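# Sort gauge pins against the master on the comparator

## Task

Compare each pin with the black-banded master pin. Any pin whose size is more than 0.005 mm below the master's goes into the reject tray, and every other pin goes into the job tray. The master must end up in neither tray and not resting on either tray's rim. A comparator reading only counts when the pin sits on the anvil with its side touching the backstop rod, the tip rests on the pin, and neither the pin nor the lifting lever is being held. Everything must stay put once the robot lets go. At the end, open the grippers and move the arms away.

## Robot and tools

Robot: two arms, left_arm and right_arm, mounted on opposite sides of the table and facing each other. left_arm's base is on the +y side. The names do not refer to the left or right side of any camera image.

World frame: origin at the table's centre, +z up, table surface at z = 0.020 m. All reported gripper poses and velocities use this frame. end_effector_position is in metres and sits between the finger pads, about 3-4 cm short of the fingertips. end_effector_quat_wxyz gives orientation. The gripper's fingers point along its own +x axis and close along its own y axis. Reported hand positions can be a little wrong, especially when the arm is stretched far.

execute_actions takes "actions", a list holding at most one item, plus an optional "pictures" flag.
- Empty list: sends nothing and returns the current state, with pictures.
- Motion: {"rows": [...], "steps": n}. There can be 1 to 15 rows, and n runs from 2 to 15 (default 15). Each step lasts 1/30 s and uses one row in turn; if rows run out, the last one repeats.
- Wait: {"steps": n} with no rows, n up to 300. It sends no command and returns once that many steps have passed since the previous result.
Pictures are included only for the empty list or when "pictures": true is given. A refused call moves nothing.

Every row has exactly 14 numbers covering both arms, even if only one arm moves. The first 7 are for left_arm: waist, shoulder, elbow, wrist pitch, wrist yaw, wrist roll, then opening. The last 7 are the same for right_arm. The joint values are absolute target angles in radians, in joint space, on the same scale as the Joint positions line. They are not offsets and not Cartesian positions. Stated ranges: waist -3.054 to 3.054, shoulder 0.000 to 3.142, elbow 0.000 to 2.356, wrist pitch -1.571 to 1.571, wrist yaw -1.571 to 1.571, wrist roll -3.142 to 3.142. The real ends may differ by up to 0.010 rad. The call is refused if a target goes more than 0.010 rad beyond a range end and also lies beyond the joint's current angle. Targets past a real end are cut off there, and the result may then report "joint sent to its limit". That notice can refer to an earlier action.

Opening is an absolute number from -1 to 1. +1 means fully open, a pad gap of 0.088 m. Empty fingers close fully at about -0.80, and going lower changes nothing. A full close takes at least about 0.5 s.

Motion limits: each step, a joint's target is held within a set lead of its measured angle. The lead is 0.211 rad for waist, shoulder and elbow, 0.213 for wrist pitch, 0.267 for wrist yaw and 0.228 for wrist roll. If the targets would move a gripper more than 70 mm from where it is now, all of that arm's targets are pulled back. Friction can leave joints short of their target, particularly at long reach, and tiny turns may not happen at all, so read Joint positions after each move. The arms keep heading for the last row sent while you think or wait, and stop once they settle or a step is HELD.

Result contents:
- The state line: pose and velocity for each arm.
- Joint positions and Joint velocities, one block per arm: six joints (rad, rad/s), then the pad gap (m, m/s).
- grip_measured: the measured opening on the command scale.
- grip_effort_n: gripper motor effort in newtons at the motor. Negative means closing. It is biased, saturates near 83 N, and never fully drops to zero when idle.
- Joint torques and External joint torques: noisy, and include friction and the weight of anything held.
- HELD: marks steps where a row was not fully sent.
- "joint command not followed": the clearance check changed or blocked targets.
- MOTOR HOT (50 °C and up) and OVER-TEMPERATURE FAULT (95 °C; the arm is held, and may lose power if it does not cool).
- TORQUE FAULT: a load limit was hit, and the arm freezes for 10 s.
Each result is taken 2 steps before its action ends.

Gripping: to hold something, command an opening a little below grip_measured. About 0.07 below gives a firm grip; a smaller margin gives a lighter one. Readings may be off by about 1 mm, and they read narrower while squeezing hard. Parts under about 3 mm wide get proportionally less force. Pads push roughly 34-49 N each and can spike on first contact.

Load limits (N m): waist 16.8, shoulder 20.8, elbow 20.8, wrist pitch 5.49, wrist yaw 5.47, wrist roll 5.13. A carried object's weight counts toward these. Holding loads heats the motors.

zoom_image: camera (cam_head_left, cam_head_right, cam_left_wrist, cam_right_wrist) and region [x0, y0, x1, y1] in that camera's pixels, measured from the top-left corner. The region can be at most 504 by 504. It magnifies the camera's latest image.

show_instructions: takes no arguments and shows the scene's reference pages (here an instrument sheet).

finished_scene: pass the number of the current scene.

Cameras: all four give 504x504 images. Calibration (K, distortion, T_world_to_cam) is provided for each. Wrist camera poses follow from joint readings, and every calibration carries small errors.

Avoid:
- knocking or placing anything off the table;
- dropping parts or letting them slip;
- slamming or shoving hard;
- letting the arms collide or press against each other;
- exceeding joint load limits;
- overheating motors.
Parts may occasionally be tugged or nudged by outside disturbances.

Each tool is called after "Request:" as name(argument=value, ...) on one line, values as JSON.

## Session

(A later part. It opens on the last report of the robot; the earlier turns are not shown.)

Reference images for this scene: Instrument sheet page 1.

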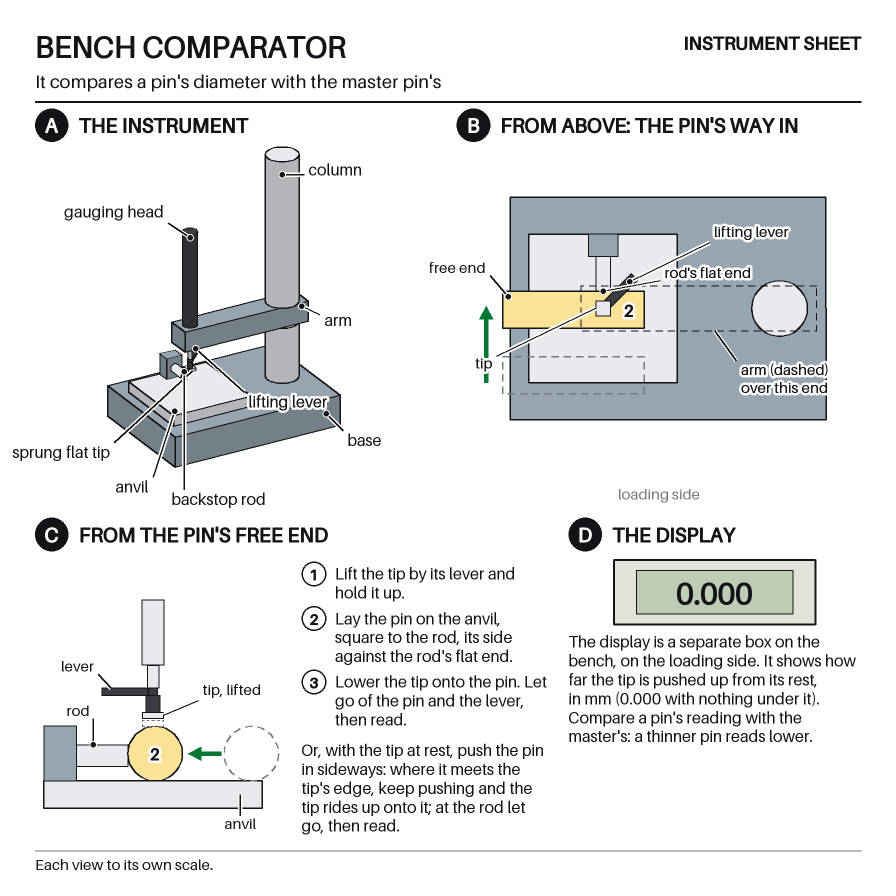

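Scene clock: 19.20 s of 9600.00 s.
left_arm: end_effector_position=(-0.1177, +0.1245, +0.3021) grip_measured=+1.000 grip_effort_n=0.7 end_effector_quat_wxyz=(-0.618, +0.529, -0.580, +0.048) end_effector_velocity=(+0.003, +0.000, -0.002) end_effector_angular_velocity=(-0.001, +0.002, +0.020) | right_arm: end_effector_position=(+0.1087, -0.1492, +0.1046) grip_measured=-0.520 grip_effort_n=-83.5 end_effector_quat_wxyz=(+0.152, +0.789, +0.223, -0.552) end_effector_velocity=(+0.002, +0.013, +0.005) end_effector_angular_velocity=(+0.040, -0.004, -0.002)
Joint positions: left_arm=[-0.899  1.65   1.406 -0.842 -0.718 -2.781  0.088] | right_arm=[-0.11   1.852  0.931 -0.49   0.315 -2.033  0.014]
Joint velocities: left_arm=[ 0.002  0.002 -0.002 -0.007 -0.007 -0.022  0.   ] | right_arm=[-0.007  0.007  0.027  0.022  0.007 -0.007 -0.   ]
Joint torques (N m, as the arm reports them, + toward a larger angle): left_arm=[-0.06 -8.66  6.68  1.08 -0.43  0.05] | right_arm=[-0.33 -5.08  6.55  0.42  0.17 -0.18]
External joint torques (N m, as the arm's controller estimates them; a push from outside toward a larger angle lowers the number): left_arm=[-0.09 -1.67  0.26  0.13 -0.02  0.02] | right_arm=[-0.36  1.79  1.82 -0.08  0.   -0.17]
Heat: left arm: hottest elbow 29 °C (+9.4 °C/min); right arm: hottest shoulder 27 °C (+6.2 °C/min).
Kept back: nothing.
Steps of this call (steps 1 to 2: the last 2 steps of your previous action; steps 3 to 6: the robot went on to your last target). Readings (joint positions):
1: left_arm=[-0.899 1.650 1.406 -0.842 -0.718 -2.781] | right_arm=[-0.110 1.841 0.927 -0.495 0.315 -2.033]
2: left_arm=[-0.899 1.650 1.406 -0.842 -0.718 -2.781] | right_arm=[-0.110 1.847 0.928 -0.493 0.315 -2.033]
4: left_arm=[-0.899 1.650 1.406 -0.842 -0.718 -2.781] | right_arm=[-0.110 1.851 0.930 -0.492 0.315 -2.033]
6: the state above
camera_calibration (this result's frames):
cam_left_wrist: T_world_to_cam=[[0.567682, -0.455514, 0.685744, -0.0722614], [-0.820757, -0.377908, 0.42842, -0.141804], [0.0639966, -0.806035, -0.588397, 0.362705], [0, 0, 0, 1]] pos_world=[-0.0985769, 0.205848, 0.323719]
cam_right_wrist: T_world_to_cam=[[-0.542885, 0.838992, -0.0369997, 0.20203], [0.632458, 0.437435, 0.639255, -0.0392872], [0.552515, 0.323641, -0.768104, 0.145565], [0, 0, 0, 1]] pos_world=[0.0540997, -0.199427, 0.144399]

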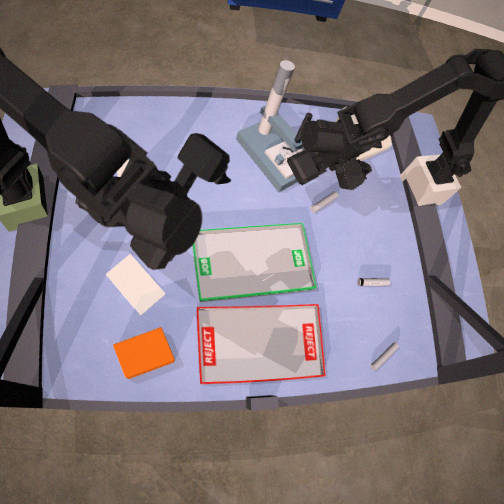

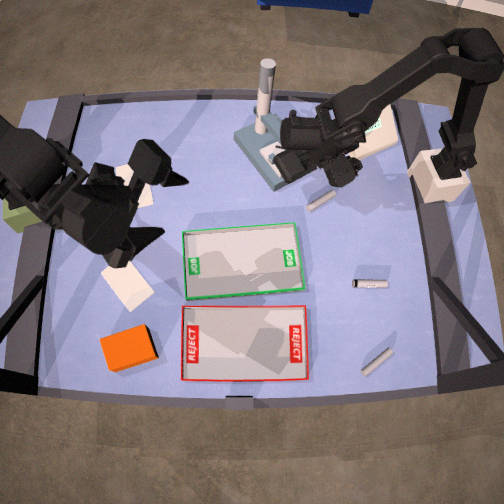

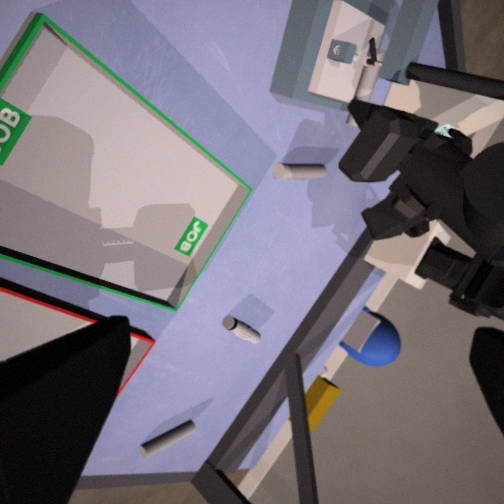

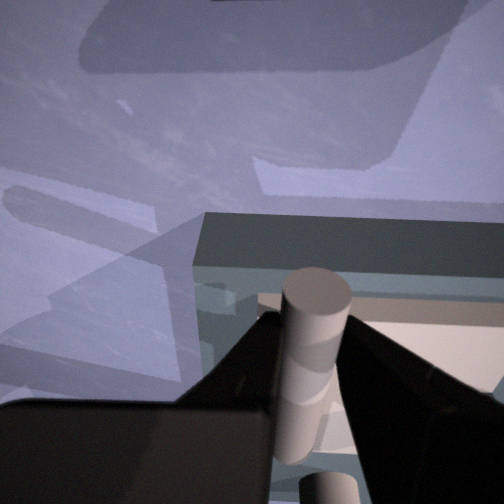

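Request:
execute_actions(actions=[{"rows":[[-0.899,1.65,1.406,-0.842,-0.718,-2.781,1,-0.108,1.871,0.934,-0.476,0.315,-2.03,-0.6],[-0.899,1.65,1.406,-0.842,-0.718,-2.781,1,-0.108,1.871,0.934,-0.476,0.315,-2.03,-0.6],[-0.899,1.65,1.406,-0.842,-0.718,-2.781,1,-0.108,1.871,0.934,-0.476,0.315,-2.03,-0.6],[-0.899,1.65,1.406,-0.842,-0.718,-2.781,1,-0.108,1.871,0.934,-0.476,0.315,-2.03,-0.6],[-0.899,1.65,1.406,-0.842,-0.718,-2.781,1,-0.108,1.871,0.934,-0.476,0.315,-2.03,-0.52],[-0.899,1.65,1.406,-0.842,-0.718,-2.781,1,-0.108,1.871,0.934,-0.476,0.315,-2.03,-0.47],[-0.899,1.65,1.406,-0.842,-0.718,-2.781,1,-0.108,1.871,0.934,-0.476,0.315,-2.03,-0.42],[-0.899,1.65,1.406,-0.842,-0.718,-2.781,1,-0.108,1.871,0.934,-0.476,0.315,-2.03,-0.42],[-0.899,1.65,1.406,-0.842,-0.718,-2.781,1,-0.108,1.871,0.934,-0.476,0.315,-2.03,-0.42],[-0.899,1.65,1.406,-0.842,-0.718,-2.781,1,-0.108,1.871,0.934,-0.476,0.315,-2.03,-0.42],[-0.899,1.65,1.406,-0.842,-0.718,-2.781,1,-0.108,1.871,0.934,-0.476,0.315,-2.03,-0.42],[-0.899,1.65,1.406,-0.842,-0.718,-2.781,1,-0.108,1.871,0.934,-0.476,0.315,-2.03,-0.46],[-0.899,1.65,1.406,-0.842,-0.718,-2.781,1,-0.108,1.871,0.934,-0.476,0.315,-2.03,-0.5],[-0.899,1.65,1.406,-0.842,-0.718,-2.781,1,-0.108,1.871,0.934,-0.476,0.315,-2.03,-0.54],[-0.899,1.65,1.406,-0.842,-0.718,-2.781,1,-0.108,1.871,0.934,-0.476,0.315,-2.03,-0.6]]}])

Request:
execute_actions(actions=[{"steps":5}])

Request:
execute_actions(actions=[{"rows":[[-0.899,1.65,1.406,-0.842,-0.718,-2.781,1,-0.104,1.876,0.952,-0.479,0.315,-2.03,-0.6],[-0.899,1.65,1.406,-0.842,-0.718,-2.781,1,-0.101,1.881,0.959,-0.481,0.315,-2.028,-0.6],[-0.899,1.65,1.406,-0.842,-0.718,-2.781,1,-0.098,1.886,0.967,-0.484,0.315,-2.026,-0.6],[-0.899,1.65,1.406,-0.842,-0.718,-2.781,1,-0.095,1.891,0.974,-0.486,0.316,-2.024,-0.6],[-0.899,1.65,1.406,-0.842,-0.718,-2.781,1,-0.092,1.896,0.982,-0.489,0.316,-2.022,-0.6],[-0.899,1.65,1.406,-0.842,-0.718,-2.781,1,-0.089,1.901,0.989,-0.491,0.317,-2.02,-0.6],[-0.899,1.65,1.406,-0.842,-0.718,-2.781,1,-0.086,1.906,0.997,-0.494,0.317,-2.018,-0.6],[-0.899,1.65,1.406,-0.842,-0.718,-2.781,1,-0.083,1.911,1.004,-0.496,0.318,-2.016,-0.6],[-0.899,1.65,1.406,-0.842,-0.718,-2.781,1,-0.08,1.915,1.011,-0.498,0.318,-2.014,-0.6],[-0.899,1.65,1.406,-0.842,-0.718,-2.781,1,-0.077,1.92,1.019,-0.501,0.319,-2.012,-0.6],[-0.899,1.65,1.406,-0.842,-0.718,-2.781,1,-0.074,1.925,1.026,-0.503,0.319,-2.01,-0.6],[-0.899,1.65,1.406,-0.842,-0.718,-2.781,1,-0.071,1.93,1.034,-0.506,0.32,-2.008,-0.6],[-0.899,1.65,1.406,-0.842,-0.718,-2.781,1,-0.068,1.935,1.041,-0.508,0.32,-2.006,-0.6],[-0.899,1.65,1.406,-0.842,-0.718,-2.781,1,-0.065,1.94,1.048,-0.51,0.32,-2.004,-0.6]]}])

Request:
execute_actions(actions=[{"steps":11}])

Request:
execute_actions(actions=[{"rows":[[-0.899,1.65,1.406,-0.842,-0.718,-2.781,1,-0.073,1.929,1.034,-0.514,0.323,-2.006,-0.6],[-0.899,1.65,1.406,-0.842,-0.718,-2.781,1,-0.073,1.929,1.034,-0.514,0.323,-2.006,-0.6],[-0.899,1.65,1.406,-0.842,-0.718,-2.781,1,-0.073,1.929,1.034,-0.514,0.323,-2.006,-0.52],[-0.899,1.65,1.406,-0.842,-0.718,-2.781,1,-0.073,1.929,1.034,-0.514,0.323,-2.006,-0.48],[-0.899,1.65,1.406,-0.842,-0.718,-2.781,1,-0.073,1.929,1.034,-0.514,0.323,-2.006,-0.44],[-0.899,1.65,1.406,-0.842,-0.718,-2.781,1,-0.073,1.929,1.034,-0.514,0.323,-2.006,-0.3]]}])

Request:
execute_actions(actions=[{"steps":15}], pictures=true)

Request:
zoom_image(camera="cam_head_right", region=[350,105,400,155])

Scene clock: 20.27 s of 9600.00 s.
left_arm: end_effector_position=(-0.1177, +0.1245, +0.3021) grip_measured=+1.000 grip_effort_n=0.7 end_effector_quat_wxyz=(-0.618, +0.529, -0.580, +0.048) end_effector_velocity=(-0.001, +0.002, +0.000) end_effector_angular_velocity=(+0.004, -0.014, -0.009) | right_arm: end_effector_position=(+0.1087, -0.1472, +0.1025) grip_measured=-0.453 grip_effort_n=-17.9 end_effector_quat_wxyz=(+0.151, +0.790, +0.224, -0.551) end_effector_velocity=(+0.000, -0.006, -0.004) end_effector_angular_velocity=(-0.034, +0.002, +0.006)
Joint positions: left_arm=[-0.899  1.65   1.406 -0.842 -0.718 -2.781  0.088] | right_arm=[-0.11   1.862  0.933 -0.478  0.316 -2.033  0.017]
Joint velocities: left_arm=[-0.007 -0.002 -0.002 -0.007 -0.007  0.007  0.   ] | right_arm=[-0.002  0.007 -0.002 -0.022 -0.007 -0.007 -0.023]
Joint torques (N m, as the arm reports them, + toward a larger angle): left_arm=[-0.06 -8.66  6.69  1.09 -0.44  0.05] | right_arm=[ 0.28 -5.19  5.29  0.32  0.15  0.14]
External joint torques (N m, as the arm's controller estimates them; a push from outside toward a larger angle lowers the number): left_arm=[-0.03 -1.58  0.25  0.13 -0.02  0.01] | right_arm=[ 0.29  1.81  0.55 -0.2  -0.02  0.14]
Heat: left arm: hottest elbow 29 °C (+8.9 °C/min); right arm: hottest shoulder 27 °C (+5.9 °C/min).
Steps of this call (steps 1 to 19: the robot went on to your last target; steps 20 to 32: the first 13 steps of this action). Readings (joint positions):
20: left_arm=[-0.899 1.650 1.406 -0.842 -0.718 -2.781] | right_arm=[-0.111 1.854 0.933 -0.488 0.315 -2.033]
21: left_arm=[-0.899 1.650 1.406 -0.842 -0.718 -2.781] | right_arm=[-0.111 1.856 0.933 -0.485 0.315 -2.033]
23: left_arm=[-0.899 1.650 1.406 -0.842 -0.718 -2.781] | right_arm=[-0.110 1.857 0.933 -0.482 0.315 -2.033]
27: left_arm=[-0.899 1.650 1.406 -0.842 -0.718 -2.781] | right_arm=[-0.110 1.859 0.933 -0.481 0.316 -2.033]
32: the state above

Scene clock: 20.43 s of 9600.00 s.
left_arm: end_effector_position=(-0.1177, +0.1245, +0.3021) grip_measured=+1.000 grip_effort_n=0.7 end_effector_quat_wxyz=(-0.618, +0.529, -0.580, +0.048) end_effector_velocity=(-0.002, +0.003, -0.004) end_effector_angular_velocity=(+0.014, +0.023, +0.002) | right_arm: end_effector_position=(+0.1085, -0.1472, +0.1024) grip_measured=-0.520 grip_effort_n=-83.5 end_effector_quat_wxyz=(+0.151, +0.789, +0.224, -0.551) end_effector_velocity=(+0.000, -0.003, -0.002) end_effector_angular_velocity=(-0.019, +0.002, +0.019)
Joint positions: left_arm=[-0.899  1.65   1.406 -0.842 -0.718 -2.781  0.088] | right_arm=[-0.11   1.862  0.933 -0.478  0.316 -2.033  0.014]
Joint velocities: left_arm=[-0.002 -0.002 -0.007 -0.007  0.022 -0.022  0.   ] | right_arm=[-0.002  0.002 -0.002 -0.007 -0.007 -0.022 -0.   ]
Joint torques (N m, as the arm reports them, + toward a larger angle): left_arm=[-0.09 -8.64  6.69  1.08 -0.44  0.05] | right_arm=[ 0.26 -5.08  5.32  0.33  0.15  0.14]
External joint torques (N m, as the arm's controller estimates them; a push from outside toward a larger angle lowers the number): left_arm=[-0.07 -1.62  0.25  0.12 -0.03  0.02] | right_arm=[ 0.29  1.82  0.61 -0.18 -0.02  0.15]
Heat: left arm: hottest elbow 29 °C (+8.8 °C/min); right arm: hottest shoulder 27 °C (+5.9 °C/min).
Kept back: nothing.
Steps of this call (steps 1 to 2: the last 2 steps of your previous action; steps 3 to 5: the robot went on to your last target). Readings (joint positions):
1: left_arm=[-0.899 1.650 1.406 -0.842 -0.718 -2.781] | right_arm=[-0.110 1.862 0.933 -0.478 0.316 -2.033]
2: left_arm=[-0.899 1.650 1.406 -0.842 -0.718 -2.781] | right_arm=[-0.110 1.862 0.933 -0.478 0.316 -2.033]
4: left_arm=[-0.899 1.650 1.406 -0.842 -0.718 -2.781] | right_arm=[-0.110 1.862 0.933 -0.478 0.316 -2.033]
5: the state above

Scene clock: 20.87 s of 9600.00 s.
left_arm: end_effector_position=(-0.1177, +0.1245, +0.3021) grip_measured=+1.000 grip_effort_n=0.7 end_effector_quat_wxyz=(-0.618, +0.529, -0.580, +0.048) end_effector_velocity=(-0.002, +0.000, +0.001) end_effector_angular_velocity=(-0.017, +0.014, +0.011) | right_arm: end_effector_position=(+0.0978, -0.1302, +0.1037) grip_measured=-0.520 grip_effort_n=-83.5 end_effector_quat_wxyz=(+0.151, +0.789, +0.230, -0.549) end_effector_velocity=(-0.027, +0.038, +0.001) end_effector_angular_velocity=(-0.001, +0.001, +0.017)
Joint positions: left_arm=[-0.899  1.65   1.406 -0.842 -0.718 -2.781  0.088] | right_arm=[-0.082  1.912  1.01  -0.504  0.32  -2.015  0.014]
Joint velocities: left_arm=[-0.007 -0.002 -0.002  0.007 -0.007 -0.022  0.   ] | right_arm=[ 0.066  0.129  0.193 -0.081  0.007  0.051 -0.   ]
Joint torques (N m, as the arm reports them, + toward a larger angle): left_arm=[-0.08 -8.63  6.68  1.08 -0.43  0.06] | right_arm=[ 0.86 -5.3   6.95  0.32  0.09  0.15]
External joint torques (N m, as the arm's controller estimates them; a push from outside toward a larger angle lowers the number): left_arm=[ 0.   -1.6   0.24  0.12 -0.02  0.02] | right_arm=[ 0.79  2.12  1.96 -0.26 -0.08  0.15]
Heat: left arm: hottest elbow 29 °C (+8.6 °C/min); right arm: hottest shoulder 27 °C (+5.8 °C/min).
Steps of this call (steps 1 to 13: the first 13 steps of this action). Readings (joint positions):
1: left_arm=[-0.899 1.650 1.406 -0.842 -0.718 -2.781] | right_arm=[-0.110 1.862 0.934 -0.479 0.316 -2.033]
2: left_arm=[-0.899 1.650 1.406 -0.842 -0.718 -2.781] | right_arm=[-0.109 1.863 0.936 -0.480 0.316 -2.033]
4: left_arm=[-0.899 1.650 1.406 -0.842 -0.718 -2.781] | right_arm=[-0.107 1.870 0.946 -0.482 0.316 -2.032]
8: left_arm=[-0.899 1.650 1.406 -0.842 -0.718 -2.781] | right_arm=[-0.096 1.889 0.975 -0.489 0.316 -2.025]
13: the state above

Scene clock: 21.23 s of 9600.00 s.
left_arm: end_effector_position=(-0.1177, +0.1245, +0.3021) grip_measured=+1.000 grip_effort_n=0.7 end_effector_quat_wxyz=(-0.618, +0.529, -0.580, +0.048) end_effector_velocity=(-0.000, +0.003, -0.002) end_effector_angular_velocity=(+0.004, -0.008, +0.001) | right_arm: end_effector_position=(+0.0948, -0.1256, +0.1038) grip_measured=-0.520 grip_effort_n=-83.5 end_effector_quat_wxyz=(+0.151, +0.790, +0.229, -0.549) end_effector_velocity=(+0.000, -0.003, -0.002) end_effector_angular_velocity=(-0.015, +0.004, +0.006)
Joint positions: left_arm=[-0.899  1.65   1.406 -0.842 -0.718 -2.781  0.088] | right_arm=[-0.074  1.928  1.033 -0.514  0.324 -2.006  0.014]
Joint velocities: left_arm=[-0.007 -0.002 -0.007 -0.007 -0.007 -0.007  0.   ] | right_arm=[-0.002  0.002 -0.002 -0.007 -0.007 -0.007 -0.   ]
Joint torques (N m, as the arm reports them, + toward a larger angle): left_arm=[-0.08 -8.65  6.67  1.08 -0.43  0.06] | right_arm=[ 0.99 -5.32  6.98  0.45  0.04  0.09]
External joint torques (N m, as the arm's controller estimates them; a push from outside toward a larger angle lowers the number): left_arm=[-0.08 -1.65  0.28  0.14 -0.02  0.02] | right_arm=[ 0.99  2.21  2.1  -0.08 -0.14  0.09]
Heat: left arm: hottest elbow 29 °C (+8.5 °C/min); right arm: hottest shoulder 27 °C (+5.7 °C/min).
Kept back: nothing.
Steps of this call (steps 1 to 2: the last 2 steps of your previous action; steps 3 to 11: the robot went on to your last target). Readings (joint positions):
1: left_arm=[-0.899 1.650 1.406 -0.842 -0.718 -2.781] | right_arm=[-0.080 1.917 1.016 -0.506 0.321 -2.013]
2: left_arm=[-0.899 1.650 1.406 -0.842 -0.718 -2.781] | right_arm=[-0.077 1.921 1.023 -0.507 0.321 -2.011]
4: left_arm=[-0.899 1.650 1.406 -0.842 -0.718 -2.781] | right_arm=[-0.074 1.926 1.030 -0.511 0.323 -2.008]
8: left_arm=[-0.899 1.650 1.406 -0.842 -0.718 -2.781] | right_arm=[-0.074 1.928 1.033 -0.514 0.324 -2.007]
11: the state above

Scene clock: 21.67 s of 9600.00 s.
left_arm: end_effector_position=(-0.1177, +0.1245, +0.3021) grip_measured=+1.000 grip_effort_n=0.7 end_effector_quat_wxyz=(-0.618, +0.529, -0.580, +0.048) end_effector_velocity=(+0.001, +0.001, -0.002) end_effector_angular_velocity=(+0.008, -0.017, -0.004) | right_arm: end_effector_position=(+0.0949, -0.1257, +0.1038) grip_measured=-0.316 grip_effort_n=16.0 end_effector_quat_wxyz=(+0.151, +0.790, +0.229, -0.548) end_effector_velocity=(+0.001, -0.007, -0.004) end_effector_angular_velocity=(-0.035, +0.001, +0.006)
Joint positions: left_arm=[-0.899  1.65   1.406 -0.842 -0.718 -2.781  0.088] | right_arm=[-0.074  1.928  1.033 -0.515  0.324 -2.006  0.024]
Joint velocities: left_arm=[-0.002  0.002 -0.002 -0.007 -0.007  0.007  0.   ] | right_arm=[-0.002  0.002 -0.007 -0.022 -0.007 -0.007  0.007]
Joint torques (N m, as the arm reports them, + toward a larger angle): left_arm=[-0.07 -8.66  6.68  1.08 -0.43  0.06] | right_arm=[ 0.16 -6.51  5.36  0.23  0.13  0.02]
External joint torques (N m, as the arm's controller estimates them; a push from outside toward a larger angle lowers the number): left_arm=[-0.07 -1.65  0.25  0.13 -0.02  0.02] | right_arm=[ 0.16  0.92  0.57 -0.28 -0.05  0.02]
Heat: left arm: hottest elbow 29 °C (+8.3 °C/min); right arm: hottest shoulder 27 °C (+5.5 °C/min).
Steps of this call (steps 1 to 13: the first 13 steps of this action). Readings (joint positions):
1: left_arm=[-0.899 1.650 1.406 -0.842 -0.718 -2.781] | right_arm=[-0.074 1.928 1.033 -0.514 0.324 -2.006]
2: left_arm=[-0.899 1.650 1.406 -0.842 -0.718 -2.781] | right_arm=[-0.074 1.928 1.033 -0.515 0.324 -2.006]
4: left_arm=[-0.899 1.650 1.406 -0.842 -0.718 -2.781] | right_arm=[-0.074 1.928 1.033 -0.515 0.324 -2.006]
8: left_arm=[-0.899 1.650 1.406 -0.842 -0.718 -2.781] | right_arm=[-0.074 1.928 1.033 -0.515 0.324 -2.006]
13: the state above

Scene clock: 22.17 s of 9600.00 s.
left_arm: end_effector_position=(-0.1177, +0.1245, +0.3021) grip_measured=+1.000 grip_effort_n=0.7 end_effector_quat_wxyz=(-0.618, +0.529, -0.580, +0.048) end_effector_velocity=(-0.000, -0.000, +0.001) end_effector_angular_velocity=(-0.012, +0.004, +0.006) | right_arm: end_effector_position=(+0.0949, -0.1257, +0.1038) grip_measured=-0.303 grip_effort_n=16.5 end_effector_quat_wxyz=(+0.151, +0.790, +0.229, -0.548) end_effector_velocity=(+0.000, -0.003, +0.000) end_effector_angular_velocity=(-0.020, +0.003, +0.006)
Joint positions: left_arm=[-0.899  1.65   1.406 -0.842 -0.718 -2.781  0.088] | right_arm=[-0.074  1.928  1.033 -0.515  0.324 -2.006  0.024]
Joint velocities: left_arm=[-0.002 -0.002 -0.002  0.007 -0.007 -0.007  0.   ] | right_arm=[-0.002 -0.002  0.002 -0.022 -0.007 -0.007 -0.   ]
Joint torques (N m, as the arm reports them, + toward a larger angle): left_arm=[-0.07 -8.64  6.67  1.07 -0.44  0.06] | right_arm=[ 0.15 -6.48  5.38  0.23  0.13  0.02]
External joint torques (N m, as the arm's controller estimates them; a push from outside toward a larger angle lowers the number): left_arm=[-0.06 -1.64  0.28  0.13 -0.03  0.02] | right_arm=[ 0.15  1.11  0.48 -0.3  -0.05  0.02]
Heat: left arm: hottest elbow 29 °C (+8.1 °C/min); right arm: hottest shoulder 28 °C (+8.1 °C/min).
Kept back: nothing.
Steps of this call (steps 1 to 2: the last 2 steps of your previous action; steps 3 to 15: the robot went on to your last target). Readings (joint positions):
1: left_arm=[-0.899 1.650 1.406 -0.842 -0.718 -2.781] | right_arm=[-0.074 1.928 1.033 -0.515 0.324 -2.006]
2: left_arm=[-0.899 1.650 1.406 -0.842 -0.718 -2.781] | right_arm=[-0.074 1.928 1.033 -0.515 0.324 -2.006]
4: left_arm=[-0.899 1.650 1.406 -0.842 -0.718 -2.781] | right_arm=[-0.074 1.928 1.033 -0.515 0.324 -2.006]
8: left_arm=[-0.899 1.650 1.406 -0.842 -0.718 -2.781] | right_arm=[-0.074 1.928 1.033 -0.515 0.324 -2.006]
15: the state above
All arms were judged still, so your last target was given up. Only a new action makes them travel on or press farther. Fingers that are still opening or closing keep moving.
camera_calibration (this result's frames):
cam_left_wrist: T_world_to_cam=[[0.567682, -0.455514, 0.685744, -0.0722614], [-0.820757, -0.377908, 0.42842, -0.141804], [0.0639966, -0.806035, -0.588397, 0.362705], [0, 0, 0, 1]] pos_world=[-0.0985769, 0.205848, 0.323719]
cam_right_wrist: T_world_to_cam=[[-0.550555, 0.834236, -0.0306382, 0.174221], [0.625783, 0.436721, 0.646275, -0.0404944], [0.552526, 0.336637, -0.76249, 0.14603], [0, 0, 0, 1]] pos_world=[0.0405738, -0.176816, 0.142855]

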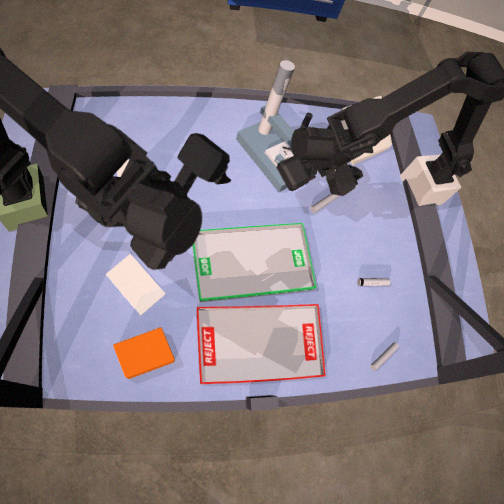

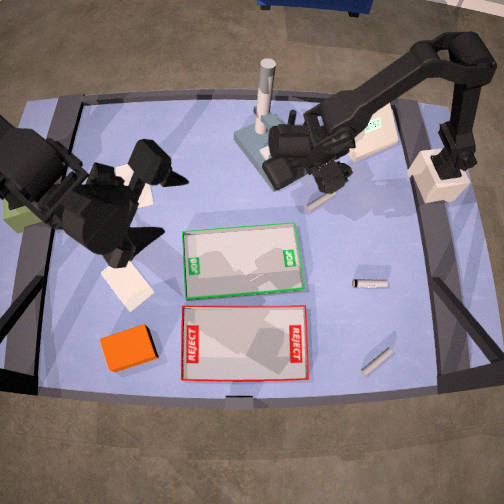

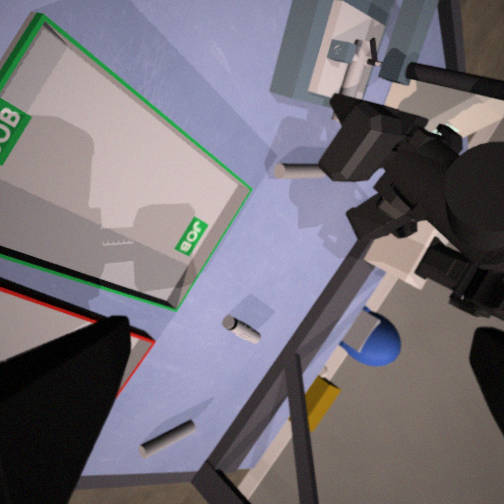

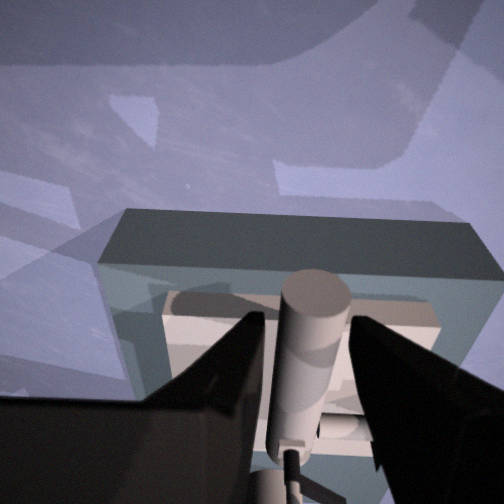

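Region (350, 105, 400, 155) of cam_head_right's 504x504 image, scaled by 10.080, with more detail than that image has.

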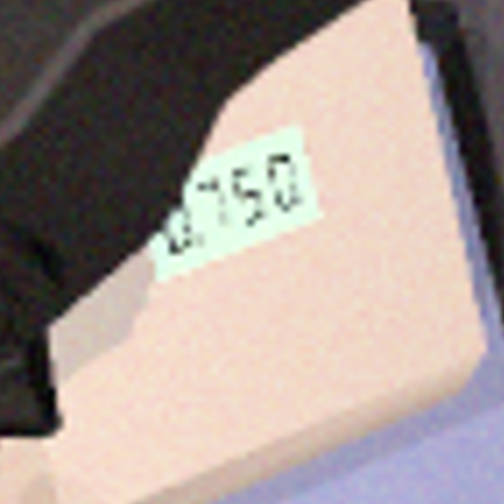

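Request:
execute_actions(actions=[{"rows":[[-0.899,1.65,1.406,-0.842,-0.718,-2.781,1,-0.073,1.929,1.034,-0.514,0.323,-2.006,-0.4],[-0.899,1.65,1.406,-0.842,-0.718,-2.781,1,-0.073,1.929,1.034,-0.514,0.323,-2.006,-0.43],[-0.899,1.65,1.406,-0.842,-0.718,-2.781,1,-0.073,1.929,1.034,-0.514,0.323,-2.006,-0.46],[-0.899,1.65,1.406,-0.842,-0.718,-2.781,1,-0.073,1.929,1.034,-0.514,0.323,-2.006,-0.5],[-0.899,1.65,1.406,-0.842,-0.718,-2.781,1,-0.073,1.929,1.034,-0.514,0.323,-2.006,-0.54],[-0.899,1.65,1.406,-0.842,-0.718,-2.781,1,-0.073,1.929,1.034,-0.514,0.323,-2.006,-0.6]],"steps":10}])

Request:
execute_actions(actions=[{"rows":[[-0.899,1.65,1.406,-0.842,-0.718,-2.781,1,-0.078,1.915,1.018,-0.512,0.323,-2.01,-0.6],[-0.899,1.65,1.406,-0.842,-0.718,-2.781,1,-0.082,1.907,1.007,-0.51,0.323,-2.012,-0.6],[-0.899,1.65,1.406,-0.842,-0.718,-2.781,1,-0.086,1.899,0.996,-0.508,0.323,-2.014,-0.6],[-0.899,1.65,1.406,-0.842,-0.718,-2.781,1,-0.09,1.89,0.985,-0.506,0.323,-2.016,-0.6],[-0.899,1.65,1.406,-0.842,-0.718,-2.781,1,-0.094,1.881,0.974,-0.504,0.323,-2.018,-0.6],[-0.899,1.65,1.406,-0.842,-0.718,-2.781,1,-0.098,1.872,0.963,-0.502,0.323,-2.02,-0.6],[-0.899,1.65,1.406,-0.842,-0.718,-2.781,1,-0.102,1.863,0.952,-0.5,0.323,-2.022,-0.6],[-0.899,1.65,1.406,-0.842,-0.718,-2.781,1,-0.106,1.854,0.941,-0.498,0.323,-2.024,-0.6],[-0.899,1.65,1.406,-0.842,-0.718,-2.781,1,-0.11,1.845,0.931,-0.496,0.323,-2.03,-0.6],[-0.899,1.65,1.406,-0.842,-0.718,-2.781,1,-0.11,1.837,0.921,-0.5,0.323,-2.03,-0.6],[-0.899,1.65,1.406,-0.842,-0.718,-2.781,1,-0.11,1.82,0.905,-0.51,0.323,-2.03,-0.6],[-0.899,1.65,1.406,-0.842,-0.718,-2.781,1,-0.11,1.79,0.885,-0.52,0.323,-2.03,-0.6],[-0.899,1.65,1.406,-0.842,-0.718,-2.781,1,-0.11,1.76,0.87,-0.54,0.323,-2.03,-0.6],[-0.899,1.65,1.406,-0.842,-0.718,-2.781,1,-0.11,1.72,0.85,-0.56,0.323,-2.03,-0.6],[-0.899,1.65,1.406,-0.842,-0.718,-2.781,1,-0.11,1.68,0.83,-0.58,0.323,-2.03,-0.6]]}])

Request:
execute_actions(actions=[{"rows":[[-0.899,1.65,1.406,-0.842,-0.718,-2.781,1,-0.11,1.63,0.81,-0.6,0.323,-2.03,-0.6],[-0.899,1.65,1.406,-0.842,-0.718,-2.781,1,-0.11,1.595,0.79,-0.61,0.323,-2.03,-0.6],[-0.899,1.65,1.406,-0.842,-0.718,-2.781,1,-0.09,1.595,0.79,-0.61,0.323,-2.03,-0.6],[-0.899,1.65,1.406,-0.842,-0.718,-2.781,1,-0.05,1.595,0.79,-0.61,0.323,-2.03,-0.6],[-0.899,1.65,1.406,-0.842,-0.718,-2.781,1,0,1.595,0.79,-0.61,0.323,-2.03,-0.6],[-0.899,1.65,1.406,-0.842,-0.718,-2.781,1,0.05,1.595,0.79,-0.61,0.323,-2.03,-0.6],[-0.899,1.65,1.406,-0.842,-0.718,-2.781,1,0.1,1.595,0.79,-0.61,0.323,-2.03,-0.6],[-0.899,1.65,1.406,-0.842,-0.718,-2.781,1,0.15,1.595,0.79,-0.61,0.323,-2.03,-0.6],[-0.899,1.65,1.406,-0.842,-0.718,-2.781,1,0.2,1.62,0.84,-0.62,0.323,-2.03,-0.6],[-0.899,1.65,1.406,-0.842,-0.718,-2.781,1,0.24,1.65,0.89,-0.63,0.32,-2.05,-0.6],[-0.899,1.65,1.406,-0.842,-0.718,-2.781,1,0.28,1.685,0.94,-0.64,0.31,-2.08,-0.6],[-0.899,1.65,1.406,-0.842,-0.718,-2.781,1,0.32,1.72,0.99,-0.65,0.3,-2.11,-0.6],[-0.899,1.65,1.406,-0.842,-0.718,-2.781,1,0.36,1.755,1.04,-0.66,0.29,-2.14,-0.6],[-0.899,1.65,1.406,-0.842,-0.718,-2.781,1,0.4,1.79,1.09,-0.67,0.28,-2.17,-0.6],[-0.899,1.65,1.406,-0.842,-0.718,-2.781,1,0.44,1.825,1.14,-0.68,0.27,-2.2,-0.6]]}])

Request:
execute_actions(actions=[{"rows":[[-0.899,1.65,1.406,-0.842,-0.718,-2.781,1,0.48,1.86,1.19,-0.69,0.26,-2.23,-0.6],[-0.899,1.65,1.406,-0.842,-0.718,-2.781,1,0.51,1.895,1.24,-0.7,0.25,-2.26,-0.6],[-0.899,1.65,1.406,-0.842,-0.718,-2.781,1,0.54,1.93,1.29,-0.71,0.24,-2.29,-0.6],[-0.899,1.65,1.406,-0.842,-0.718,-2.781,1,0.57,1.965,1.34,-0.72,0.23,-2.32,-0.6],[-0.899,1.65,1.406,-0.842,-0.718,-2.781,1,0.59,2,1.39,-0.73,0.22,-2.35,-0.6],[-0.899,1.65,1.406,-0.842,-0.718,-2.781,1,0.6,2.035,1.44,-0.74,0.21,-2.38,-0.6],[-0.899,1.65,1.406,-0.842,-0.718,-2.781,1,0.61,2.07,1.49,-0.75,0.2,-2.41,-0.6],[-0.899,1.65,1.406,-0.842,-0.718,-2.781,1,0.61,2.105,1.54,-0.76,0.2,-2.44,-0.6],[-0.899,1.65,1.406,-0.842,-0.718,-2.781,1,0.61,2.14,1.59,-0.77,0.2,-2.47,-0.6],[-0.899,1.65,1.406,-0.842,-0.718,-2.781,1,0.61,2.175,1.64,-0.78,0.2,-2.5,-0.6],[-0.899,1.65,1.406,-0.842,-0.718,-2.781,1,0.61,2.21,1.69,-0.79,0.2,-2.52,-0.6],[-0.899,1.65,1.406,-0.842,-0.718,-2.781,1,0.61,2.245,1.74,-0.8,0.2,-2.54,-0.6],[-0.899,1.65,1.406,-0.842,-0.718,-2.781,1,0.61,2.28,1.79,-0.81,0.2,-2.54,-0.6],[-0.899,1.65,1.406,-0.842,-0.718,-2.781,1,0.61,2.315,1.84,-0.82,0.2,-2.54,-0.6],[-0.899,1.65,1.406,-0.842,-0.718,-2.781,1,0.61,2.35,1.89,-0.83,0.2,-2.54,-0.6]]}])

Request:
execute_actions(actions=[{"rows":[[-0.899,1.65,1.406,-0.842,-0.718,-2.781,1,0.61,2.38,1.94,-0.84,0.2,-2.54,-0.6],[-0.899,1.65,1.406,-0.842,-0.718,-2.781,1,0.61,2.41,1.98,-0.84,0.2,-2.54,-0.6],[-0.899,1.65,1.406,-0.842,-0.718,-2.781,1,0.61,2.435,2.01,-0.84,0.2,-2.54,-0.6],[-0.899,1.65,1.406,-0.842,-0.718,-2.781,1,0.61,2.455,2.035,-0.84,0.2,-2.54,-0.6],[-0.899,1.65,1.406,-0.842,-0.718,-2.781,1,0.61,2.475,2.035,-0.83,0.2,-2.54,-0.6],[-0.899,1.65,1.406,-0.842,-0.718,-2.781,1,0.61,2.49,2.035,-0.82,0.2,-2.54,-0.6],[-0.899,1.65,1.406,-0.842,-0.718,-2.781,1,0.61,2.5,2.035,-0.81,0.2,-2.54,-0.6]]}])

Request:
execute_actions(actions=[{"steps":6}], pictures=true)

Scene clock: 23.20 s of 9600.00 s.
left_arm: end_effector_position=(-0.1177, +0.1245, +0.3021) grip_measured=+1.000 grip_effort_n=0.7 end_effector_quat_wxyz=(-0.618, +0.529, -0.580, +0.048) end_effector_velocity=(+0.003, +0.001, +0.001) end_effector_angular_velocity=(-0.003, -0.025, +0.003) | right_arm: end_effector_position=(+0.0949, -0.1259, +0.1038) grip_measured=-0.518 grip_effort_n=-83.5 end_effector_quat_wxyz=(+0.152, +0.790, +0.229, -0.548) end_effector_velocity=(+0.000, -0.003, -0.002) end_effector_angular_velocity=(-0.015, +0.004, +0.006)
Joint positions: left_arm=[-0.899  1.65   1.406 -0.842 -0.718 -2.781  0.088] | right_arm=[-0.074  1.928  1.033 -0.516  0.324 -2.006  0.014]
Joint velocities: left_arm=[-0.002 -0.002 -0.002 -0.007 -0.022  0.007  0.   ] | right_arm=[-0.002  0.002 -0.002 -0.007 -0.007 -0.007 -0.   ]
Joint torques (N m, as the arm reports them, + toward a larger angle): left_arm=[-0.05 -8.66  6.68  1.08 -0.43  0.05] | right_arm=[ 0.15 -6.5   5.38  0.28  0.12  0.02]
External joint torques (N m, as the arm's controller estimates them; a push from outside toward a larger angle lowers the number): left_arm=[-0.09 -1.67  0.28  0.14 -0.01  0.01] | right_arm=[ 0.1   1.03  0.52 -0.24 -0.04  0.02]
Heat: left arm: hottest elbow 29 °C (+7.8 °C/min); right arm: hottest shoulder 28 °C (+7.8 °C/min).
Steps of this call (steps 1 to 23: nothing new was sent; steps 24 to 31: the first 8 steps of this action). Readings (joint positions):
24: left_arm=[-0.899 1.650 1.406 -0.842 -0.718 -2.781] | right_arm=[-0.074 1.928 1.033 -0.515 0.324 -2.006]
25: left_arm=[-0.899 1.650 1.406 -0.842 -0.718 -2.781] | right_arm=[-0.074 1.928 1.033 -0.515 0.324 -2.006]
27: left_arm=[-0.899 1.650 1.406 -0.842 -0.718 -2.781] | right_arm=[-0.074 1.928 1.033 -0.515 0.324 -2.006]
31: the state above

Scene clock: 23.70 s of 9600.00 s.
left_arm: end_effector_position=(-0.1177, +0.1245, +0.3021) grip_measured=+1.000 grip_effort_n=0.7 end_effector_quat_wxyz=(-0.618, +0.529, -0.580, +0.048) end_effector_velocity=(+0.005, +0.000, +0.001) end_effector_angular_velocity=(-0.013, -0.005, +0.027) | right_arm: end_effector_position=(+0.1093, -0.1565, +0.1071) grip_measured=-0.518 grip_effort_n=-83.5 end_effector_quat_wxyz=(+0.155, +0.791, +0.217, -0.550) end_effector_velocity=(+0.026, -0.172, +0.057) end_effector_angular_velocity=(-0.231, -0.038, +0.016)
Joint positions: left_arm=[-0.899  1.65   1.406 -0.842 -0.718 -2.781  0.088] | right_arm=[-0.106  1.831  0.916 -0.51   0.323 -2.024  0.014]
Joint velocities: left_arm=[ 0.002 -0.002 -0.002 -0.007 -0.022 -0.022  0.   ] | right_arm=[-0.017 -0.574 -0.452 -0.344  0.007 -0.037 -0.   ]
Joint torques (N m, as the arm reports them, + toward a larger angle): left_arm=[-0.08 -8.65  6.69  1.08 -0.44  0.05] | right_arm=[-0.19 -8.19  4.29 -0.11  0.17 -0.18]
External joint torques (N m, as the arm's controller estimates them; a push from outside toward a larger angle lowers the number): left_arm=[-0.09 -1.6   0.24  0.13 -0.02  0.01] | right_arm=[-0.3  -0.74 -0.4  -0.49 -0.01 -0.17]
Heat: left arm: hottest elbow 29 °C (+7.6 °C/min); right arm: hottest shoulder 28 °C (+7.6 °C/min).
Steps of this call (steps 1 to 2: the last 2 steps of your previous action; steps 3 to 15: the first 13 steps of this action). Readings (joint positions):
3: left_arm=[-0.899 1.650 1.406 -0.842 -0.718 -2.781] | right_arm=[-0.074 1.928 1.033 -0.516 0.324 -2.006]
4: left_arm=[-0.899 1.650 1.406 -0.842 -0.718 -2.781] | right_arm=[-0.074 1.926 1.031 -0.514 0.324 -2.006]
6: left_arm=[-0.899 1.650 1.406 -0.842 -0.718 -2.781] | right_arm=[-0.076 1.917 1.019 -0.509 0.323 -2.008]
10: left_arm=[-0.899 1.650 1.406 -0.842 -0.718 -2.781] | right_arm=[-0.091 1.887 0.978 -0.506 0.323 -2.015]
15: the state above

Scene clock: 24.20 s of 9600.00 s.
left_arm: end_effector_position=(-0.1177, +0.1245, +0.3021) grip_measured=+1.000 grip_effort_n=0.7 end_effector_quat_wxyz=(-0.618, +0.529, -0.580, +0.048) end_effector_velocity=(+0.001, +0.004, -0.001) end_effector_angular_velocity=(+0.012, -0.013, +0.001) | right_arm: end_effector_position=(+0.0028, -0.1868, +0.1444) grip_measured=-0.518 grip_effort_n=-83.5 end_effector_quat_wxyz=(+0.265, +0.729, +0.373, -0.509) end_effector_velocity=(-0.528, +0.181, +0.074) end_effector_angular_velocity=(+0.027, +0.119, +1.862)
Joint positions: left_arm=[-0.899  1.65   1.406 -0.842 -0.718 -2.781  0.088] | right_arm=[ 0.25   1.679  0.909 -0.64   0.309 -2.08   0.014]
Joint velocities: left_arm=[-0.007 -0.002 -0.002 -0.022 -0.007 -0.007  0.   ] | right_arm=[ 1.204  0.867  1.316 -0.168 -0.198 -0.667 -0.   ]
Joint torques (N m, as the arm reports them, + toward a larger angle): left_arm=[-0.08 -8.65  6.7   1.08 -0.44  0.05] | right_arm=[ 0.98 -4.93  8.26  0.24  0.09 -0.17]
External joint torques (N m, as the arm's controller estimates them; a push from outside toward a larger angle lowers the number): left_arm=[ 0.   -1.63  0.29  0.13 -0.03  0.01] | right_arm=[ 0.58  1.31  2.59 -0.45 -0.04 -0.19]
Heat: left arm: hottest elbow 29 °C (+7.4 °C/min); right arm: hottest shoulder 28 °C (+7.4 °C/min).
Steps of this call (steps 1 to 2: the last 2 steps of your previous action; steps 3 to 15: the first 13 steps of this action). Readings (joint positions):
3: left_arm=[-0.899 1.650 1.406 -0.842 -0.718 -2.781] | right_arm=[-0.106 1.745 0.863 -0.556 0.322 -2.025]
4: left_arm=[-0.899 1.650 1.406 -0.842 -0.718 -2.781] | right_arm=[-0.106 1.707 0.844 -0.572 0.322 -2.025]
6: left_arm=[-0.899 1.650 1.406 -0.842 -0.718 -2.781] | right_arm=[-0.101 1.644 0.817 -0.596 0.324 -2.025]
10: left_arm=[-0.899 1.650 1.406 -0.842 -0.718 -2.781] | right_arm=[0.023 1.609 0.806 -0.602 0.327 -2.025]
15: the state above

Scene clock: 24.70 s of 9600.00 s.
left_arm: end_effector_position=(-0.1177, +0.1245, +0.3021) grip_measured=+1.000 grip_effort_n=0.7 end_effector_quat_wxyz=(-0.618, +0.529, -0.580, +0.048) end_effector_velocity=(-0.001, -0.001, -0.000) end_effector_angular_velocity=(-0.008, +0.001, +0.006) | right_arm: end_effector_position=(-0.2280, -0.1380, +0.1529) grip_measured=-0.518 grip_effort_n=-83.5 end_effector_quat_wxyz=(+0.444, +0.528, +0.617, -0.379) end_effector_velocity=(-0.200, +0.195, -0.043) end_effector_angular_velocity=(+0.096, -0.070, +0.459)
Joint positions: left_arm=[-0.899  1.65   1.406 -0.842 -0.718 -2.781  0.088] | right_arm=[ 0.613  2.182  1.649 -0.781  0.202 -2.492  0.014]
Joint velocities: left_arm=[-0.002  0.002 -0.002  0.007 -0.007 -0.007  0.   ] | right_arm=[-0.022  1.033  1.477 -0.33  -0.007 -0.505 -0.   ]
Joint torques (N m, as the arm reports them, + toward a larger angle): left_arm=[-0.08 -8.66  6.69  1.08 -0.44  0.05] | right_arm=[-0.36 -8.07  7.82  0.15  0.11 -0.17]
External joint torques (N m, as the arm's controller estimates them; a push from outside toward a larger angle lowers the number): left_arm=[-0.12 -1.65  0.26  0.12 -0.02  0.01] | right_arm=[-0.19  1.94  2.19 -0.45 -0.01 -0.15]
Heat: left arm: hottest elbow 29 °C (+7.3 °C/min); right arm: hottest shoulder 28 °C (+7.3 °C/min).
Steps of this call (steps 1 to 2: the last 2 steps of your previous action; steps 3 to 15: the first 13 steps of this action). Readings (joint positions):
3: left_arm=[-0.899 1.650 1.406 -0.842 -0.718 -2.781] | right_arm=[0.366 1.769 1.053 -0.660 0.287 -2.154]
4: left_arm=[-0.899 1.650 1.406 -0.842 -0.718 -2.781] | right_arm=[0.404 1.800 1.102 -0.670 0.278 -2.181]
6: left_arm=[-0.899 1.650 1.406 -0.842 -0.718 -2.781] | right_arm=[0.476 1.867 1.203 -0.690 0.258 -2.240]
10: left_arm=[-0.899 1.650 1.406 -0.842 -0.718 -2.781] | right_arm=[0.585 2.008 1.403 -0.731 0.213 -2.359]
15: the state above

Scene clock: 25.20 s of 9600.00 s.
left_arm: end_effector_position=(-0.1177, +0.1245, +0.3021) grip_measured=+1.000 grip_effort_n=0.7 end_effector_quat_wxyz=(-0.618, +0.529, -0.580, +0.048) end_effector_velocity=(+0.002, +0.003, -0.001) end_effector_angular_velocity=(+0.012, -0.013, +0.006) | right_arm: end_effector_position=(-0.2762, -0.0933, +0.1095) grip_measured=-0.518 grip_effort_n=-83.5 end_effector_quat_wxyz=(+0.449, +0.519, +0.629, -0.366) end_effector_velocity=(+0.004, -0.006, -0.043) end_effector_angular_velocity=(-0.067, -0.039, -0.003)
Joint positions: left_arm=[-0.899  1.65   1.406 -0.842 -0.718 -2.781  0.088] | right_arm=[ 0.612  2.494  2.013 -0.818  0.201 -2.535  0.014]
Joint velocities: left_arm=[-0.002 -0.002 -0.002 -0.022 -0.007 -0.007  0.   ] | right_arm=[-0.002  0.085  0.002  0.007 -0.022  0.007 -0.   ]
Joint torques (N m, as the arm reports them, + toward a larger angle): left_arm=[-0.07 -8.63  6.67  1.08 -0.44  0.06] | right_arm=[ -0.18 -10.8    8.86   0.66   0.08  -0.17]
External joint torques (N m, as the arm's controller estimates them; a push from outside toward a larger angle lowers the number): left_arm=[-0.04 -1.61  0.27  0.14 -0.02  0.02] | right_arm=[-0.19  2.35  2.27 -0.12 -0.04 -0.17]
Heat: left arm: hottest elbow 29 °C (+7.1 °C/min); right arm: hottest shoulder 28 °C (+7.1 °C/min).
Steps of this call (steps 1 to 2: the last 2 steps of your previous action; steps 3 to 15: the first 13 steps of this action). Readings (joint positions):
3: left_arm=[-0.899 1.650 1.406 -0.842 -0.718 -2.781] | right_arm=[0.612 2.285 1.798 -0.812 0.202 -2.521]
4: left_arm=[-0.899 1.650 1.406 -0.842 -0.718 -2.781] | right_arm=[0.612 2.319 1.846 -0.820 0.202 -2.526]
6: left_arm=[-0.899 1.650 1.406 -0.842 -0.718 -2.781] | right_arm=[0.612 2.378 1.930 -0.827 0.201 -2.531]
10: left_arm=[-0.899 1.650 1.406 -0.842 -0.718 -2.781] | right_arm=[0.612 2.456 2.007 -0.821 0.201 -2.535]
15: the state above

Scene clock: 25.40 s of 9600.00 s.
left_arm: end_effector_position=(-0.1177, +0.1245, +0.3021) grip_measured=+1.000 grip_effort_n=0.7 end_effector_quat_wxyz=(-0.618, +0.529, -0.580, +0.048) end_effector_velocity=(-0.000, -0.000, -0.002) end_effector_angular_velocity=(-0.004, -0.002, +0.006) | right_arm: end_effector_position=(-0.2782, -0.0914, +0.1107) grip_measured=-0.518 grip_effort_n=-83.5 end_effector_quat_wxyz=(+0.445, +0.519, +0.632, -0.365) end_effector_velocity=(-0.010, +0.012, +0.018) end_effector_angular_velocity=(+0.048, +0.033, +0.016)
Joint positions: left_arm=[-0.899  1.65   1.406 -0.842 -0.718 -2.781  0.088] | right_arm=[ 0.612  2.497  2.021 -0.813  0.201 -2.536  0.014]
Joint velocities: left_arm=[-0.002  0.002 -0.007  0.007 -0.007 -0.007  0.   ] | right_arm=[-0.002 -0.002  0.051  0.007  0.007 -0.022  0.   ]
Joint torques (N m, as the arm reports them, + toward a larger angle): left_arm=[-0.07 -8.65  6.67  1.08 -0.44  0.05] | right_arm=[ -0.17 -10.35   7.68   0.46   0.07  -0.17]
External joint torques (N m, as the arm's controller estimates them; a push from outside toward a larger angle lowers the number): left_arm=[-0.06 -1.69  0.26  0.12 -0.02  0.01] | right_arm=[-0.15  1.52  1.89 -0.18 -0.05 -0.17]
Heat: left arm: hottest elbow 29 °C (+7.1 °C/min); right arm: hottest shoulder 28 °C (+7.1 °C/min).
Kept back: nothing.
Steps of this call (steps 1 to 2: the last 2 steps of your previous action; steps 3 to 6: the robot went on to your last target). Readings (joint positions):
1: left_arm=[-0.899 1.650 1.406 -0.842 -0.718 -2.781] | right_arm=[0.612 2.497 2.013 -0.817 0.201 -2.535]
2: left_arm=[-0.899 1.650 1.406 -0.842 -0.718 -2.781] | right_arm=[0.612 2.497 2.014 -0.816 0.201 -2.535]
4: left_arm=[-0.899 1.650 1.406 -0.842 -0.718 -2.781] | right_arm=[0.612 2.497 2.017 -0.815 0.201 -2.536]
6: the state above
camera_calibration (this result's frames):
cam_left_wrist: T_world_to_cam=[[0.567682, -0.455514, 0.685744, -0.0722614], [-0.820757, -0.377908, 0.42842, -0.141804], [0.0639966, -0.806035, -0.588397, 0.362705], [0, 0, 0, 1]] pos_world=[-0.0985769, 0.205848, 0.323719]
cam_right_wrist: T_world_to_cam=[[-0.974079, -0.222252, -0.0421202, -0.272723], [-0.19809, 0.748176, 0.63324, -0.0257161], [-0.109225, 0.62517, -0.772808, 0.189308], [0, 0, 0, 1]] pos_world=[-0.250071, -0.159723, 0.151096]

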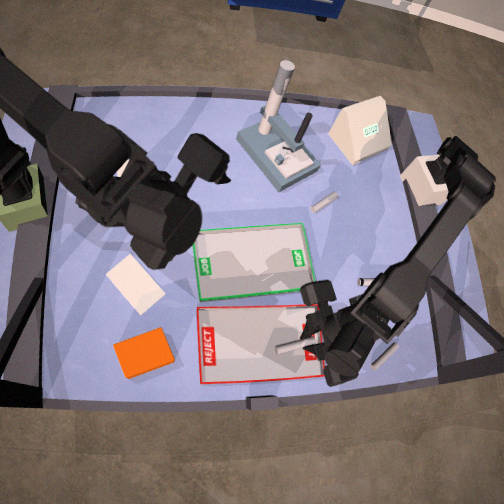

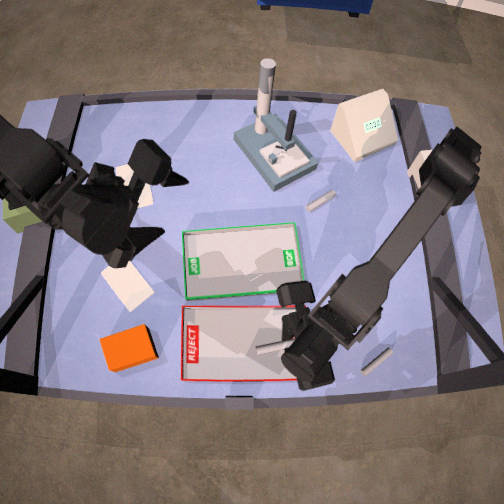

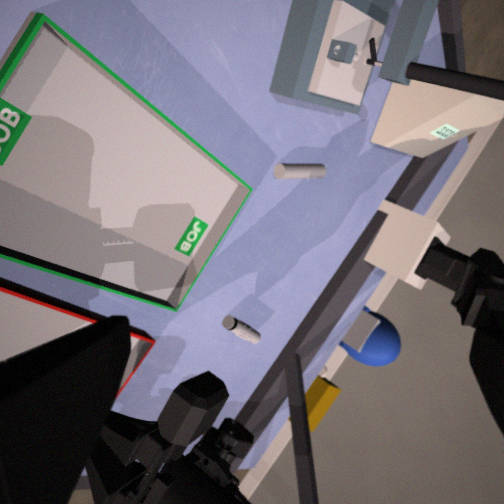

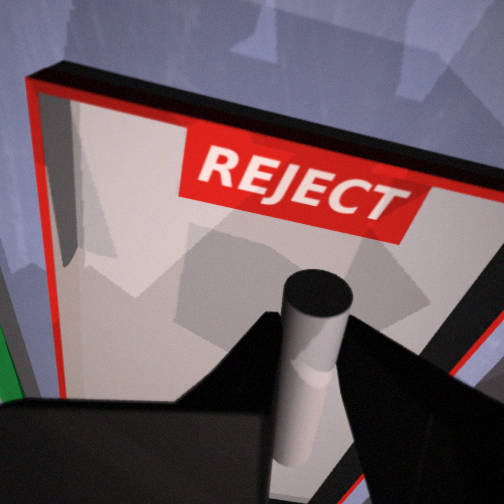

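Request:
execute_actions(actions=[{"rows":[[-0.899,1.65,1.406,-0.842,-0.718,-2.781,1,0.61,2.51,2.035,-0.80,0.2,-2.54,-0.6],[-0.899,1.65,1.406,-0.842,-0.718,-2.781,1,0.61,2.52,2.035,-0.79,0.2,-2.54,-0.6],[-0.899,1.65,1.406,-0.842,-0.718,-2.781,1,0.61,2.53,2.035,-0.78,0.2,-2.54,-0.6],[-0.899,1.65,1.406,-0.842,-0.718,-2.781,1,0.61,2.54,2.035,-0.77,0.2,-2.54,-0.6],[-0.899,1.65,1.406,-0.842,-0.718,-2.781,1,0.61,2.55,2.035,-0.76,0.2,-2.54,-0.6],[-0.899,1.65,1.406,-0.842,-0.718,-2.781,1,0.61,2.556,2.035,-0.755,0.2,-2.54,-0.6],[-0.899,1.65,1.406,-0.842,-0.718,-2.781,1,0.61,2.562,2.035,-0.75,0.2,-2.54,-0.6]],"steps":15}], pictures=true)

Scene clock: 26.20 s of 9600.00 s.
left_arm: end_effector_position=(-0.1177, +0.1245, +0.3021) grip_measured=+1.000 grip_effort_n=0.7 end_effector_quat_wxyz=(-0.618, +0.529, -0.580, +0.048) end_effector_velocity=(-0.001, +0.002, -0.003) end_effector_angular_velocity=(+0.011, +0.003, -0.001) | right_arm: end_effector_position=(-0.2821, -0.0879, +0.0833) grip_measured=-0.518 grip_effort_n=-83.5 end_effector_quat_wxyz=(+0.445, +0.519, +0.632, -0.365) end_effector_velocity=(+0.002, -0.002, -0.003) end_effector_angular_velocity=(-0.012, -0.012, +0.020)
Joint positions: left_arm=[-0.899  1.65   1.406 -0.842 -0.718 -2.781  0.088] | right_arm=[ 0.612  2.559  2.026 -0.758  0.201 -2.536  0.014]
Joint velocities: left_arm=[-0.002  0.002 -0.002 -0.007  0.007 -0.007  0.   ] | right_arm=[-0.002  0.002 -0.002 -0.007 -0.007 -0.022 -0.   ]
Joint torques (N m, as the arm reports them, + toward a larger angle): left_arm=[-0.08 -8.67  6.69  1.09 -0.44  0.05] | right_arm=[ -0.16 -10.52   7.45   0.67   0.09  -0.17]
External joint torques (N m, as the arm's controller estimates them; a push from outside toward a larger angle lowers the number): left_arm=[-0.07 -1.69  0.3   0.14 -0.02  0.01] | right_arm=[-0.15  2.73  0.98 -0.11 -0.03 -0.16]
Heat: left arm: hottest elbow 29 °C (+6.9 °C/min); right arm: hottest shoulder 29 °C (+9.2 °C/min).
Steps of this call (steps 1 to 11: the robot went on to your last target; steps 12 to 24: the first 13 steps of this action). Readings (joint positions):
12: left_arm=[-0.899 1.650 1.406 -0.842 -0.718 -2.781] | right_arm=[0.612 2.498 2.023 -0.812 0.201 -2.536]
13: left_arm=[-0.899 1.650 1.406 -0.842 -0.718 -2.781] | right_arm=[0.612 2.499 2.023 -0.809 0.201 -2.536]
15: left_arm=[-0.899 1.650 1.406 -0.842 -0.718 -2.781] | right_arm=[0.612 2.508 2.024 -0.793 0.201 -2.536]
19: left_arm=[-0.899 1.650 1.406 -0.842 -0.718 -2.781] | right_arm=[0.612 2.536 2.026 -0.764 0.201 -2.536]
24: the state above
camera_calibration (this result's frames):
cam_left_wrist: T_world_to_cam=[[0.567682, -0.455514, 0.685744, -0.0722614], [-0.820757, -0.377908, 0.42842, -0.141804], [0.0639966, -0.806035, -0.588397, 0.362705], [0, 0, 0, 1]] pos_world=[-0.0985769, 0.205848, 0.323719]
cam_right_wrist: T_world_to_cam=[[-0.974019, -0.222307, -0.0432059, -0.276747], [-0.198981, 0.74899, 0.631998, -0.011854], [-0.108137, 0.624175, -0.773765, 0.165825], [0, 0, 0, 1]] pos_world=[-0.253984, -0.156148, 0.123844]

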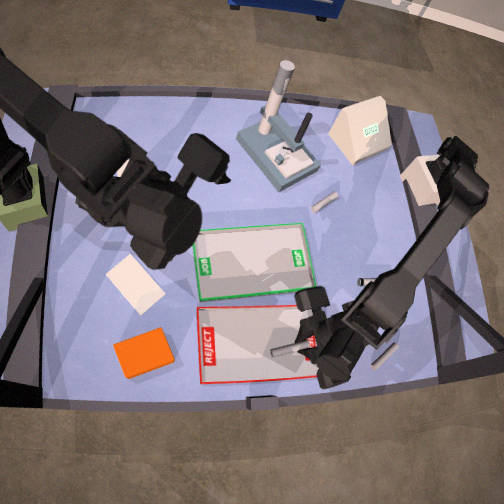

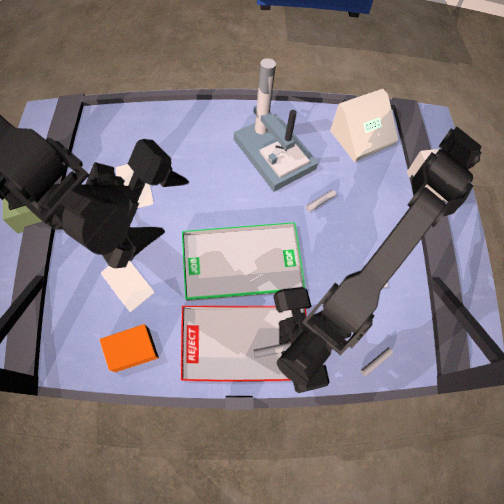

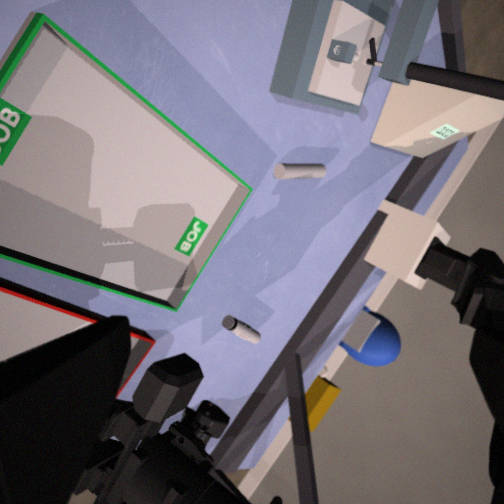

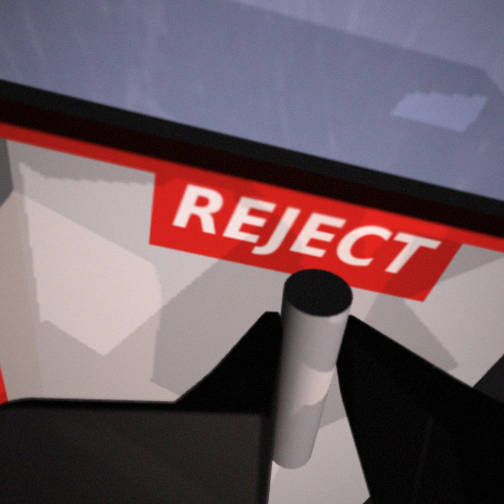

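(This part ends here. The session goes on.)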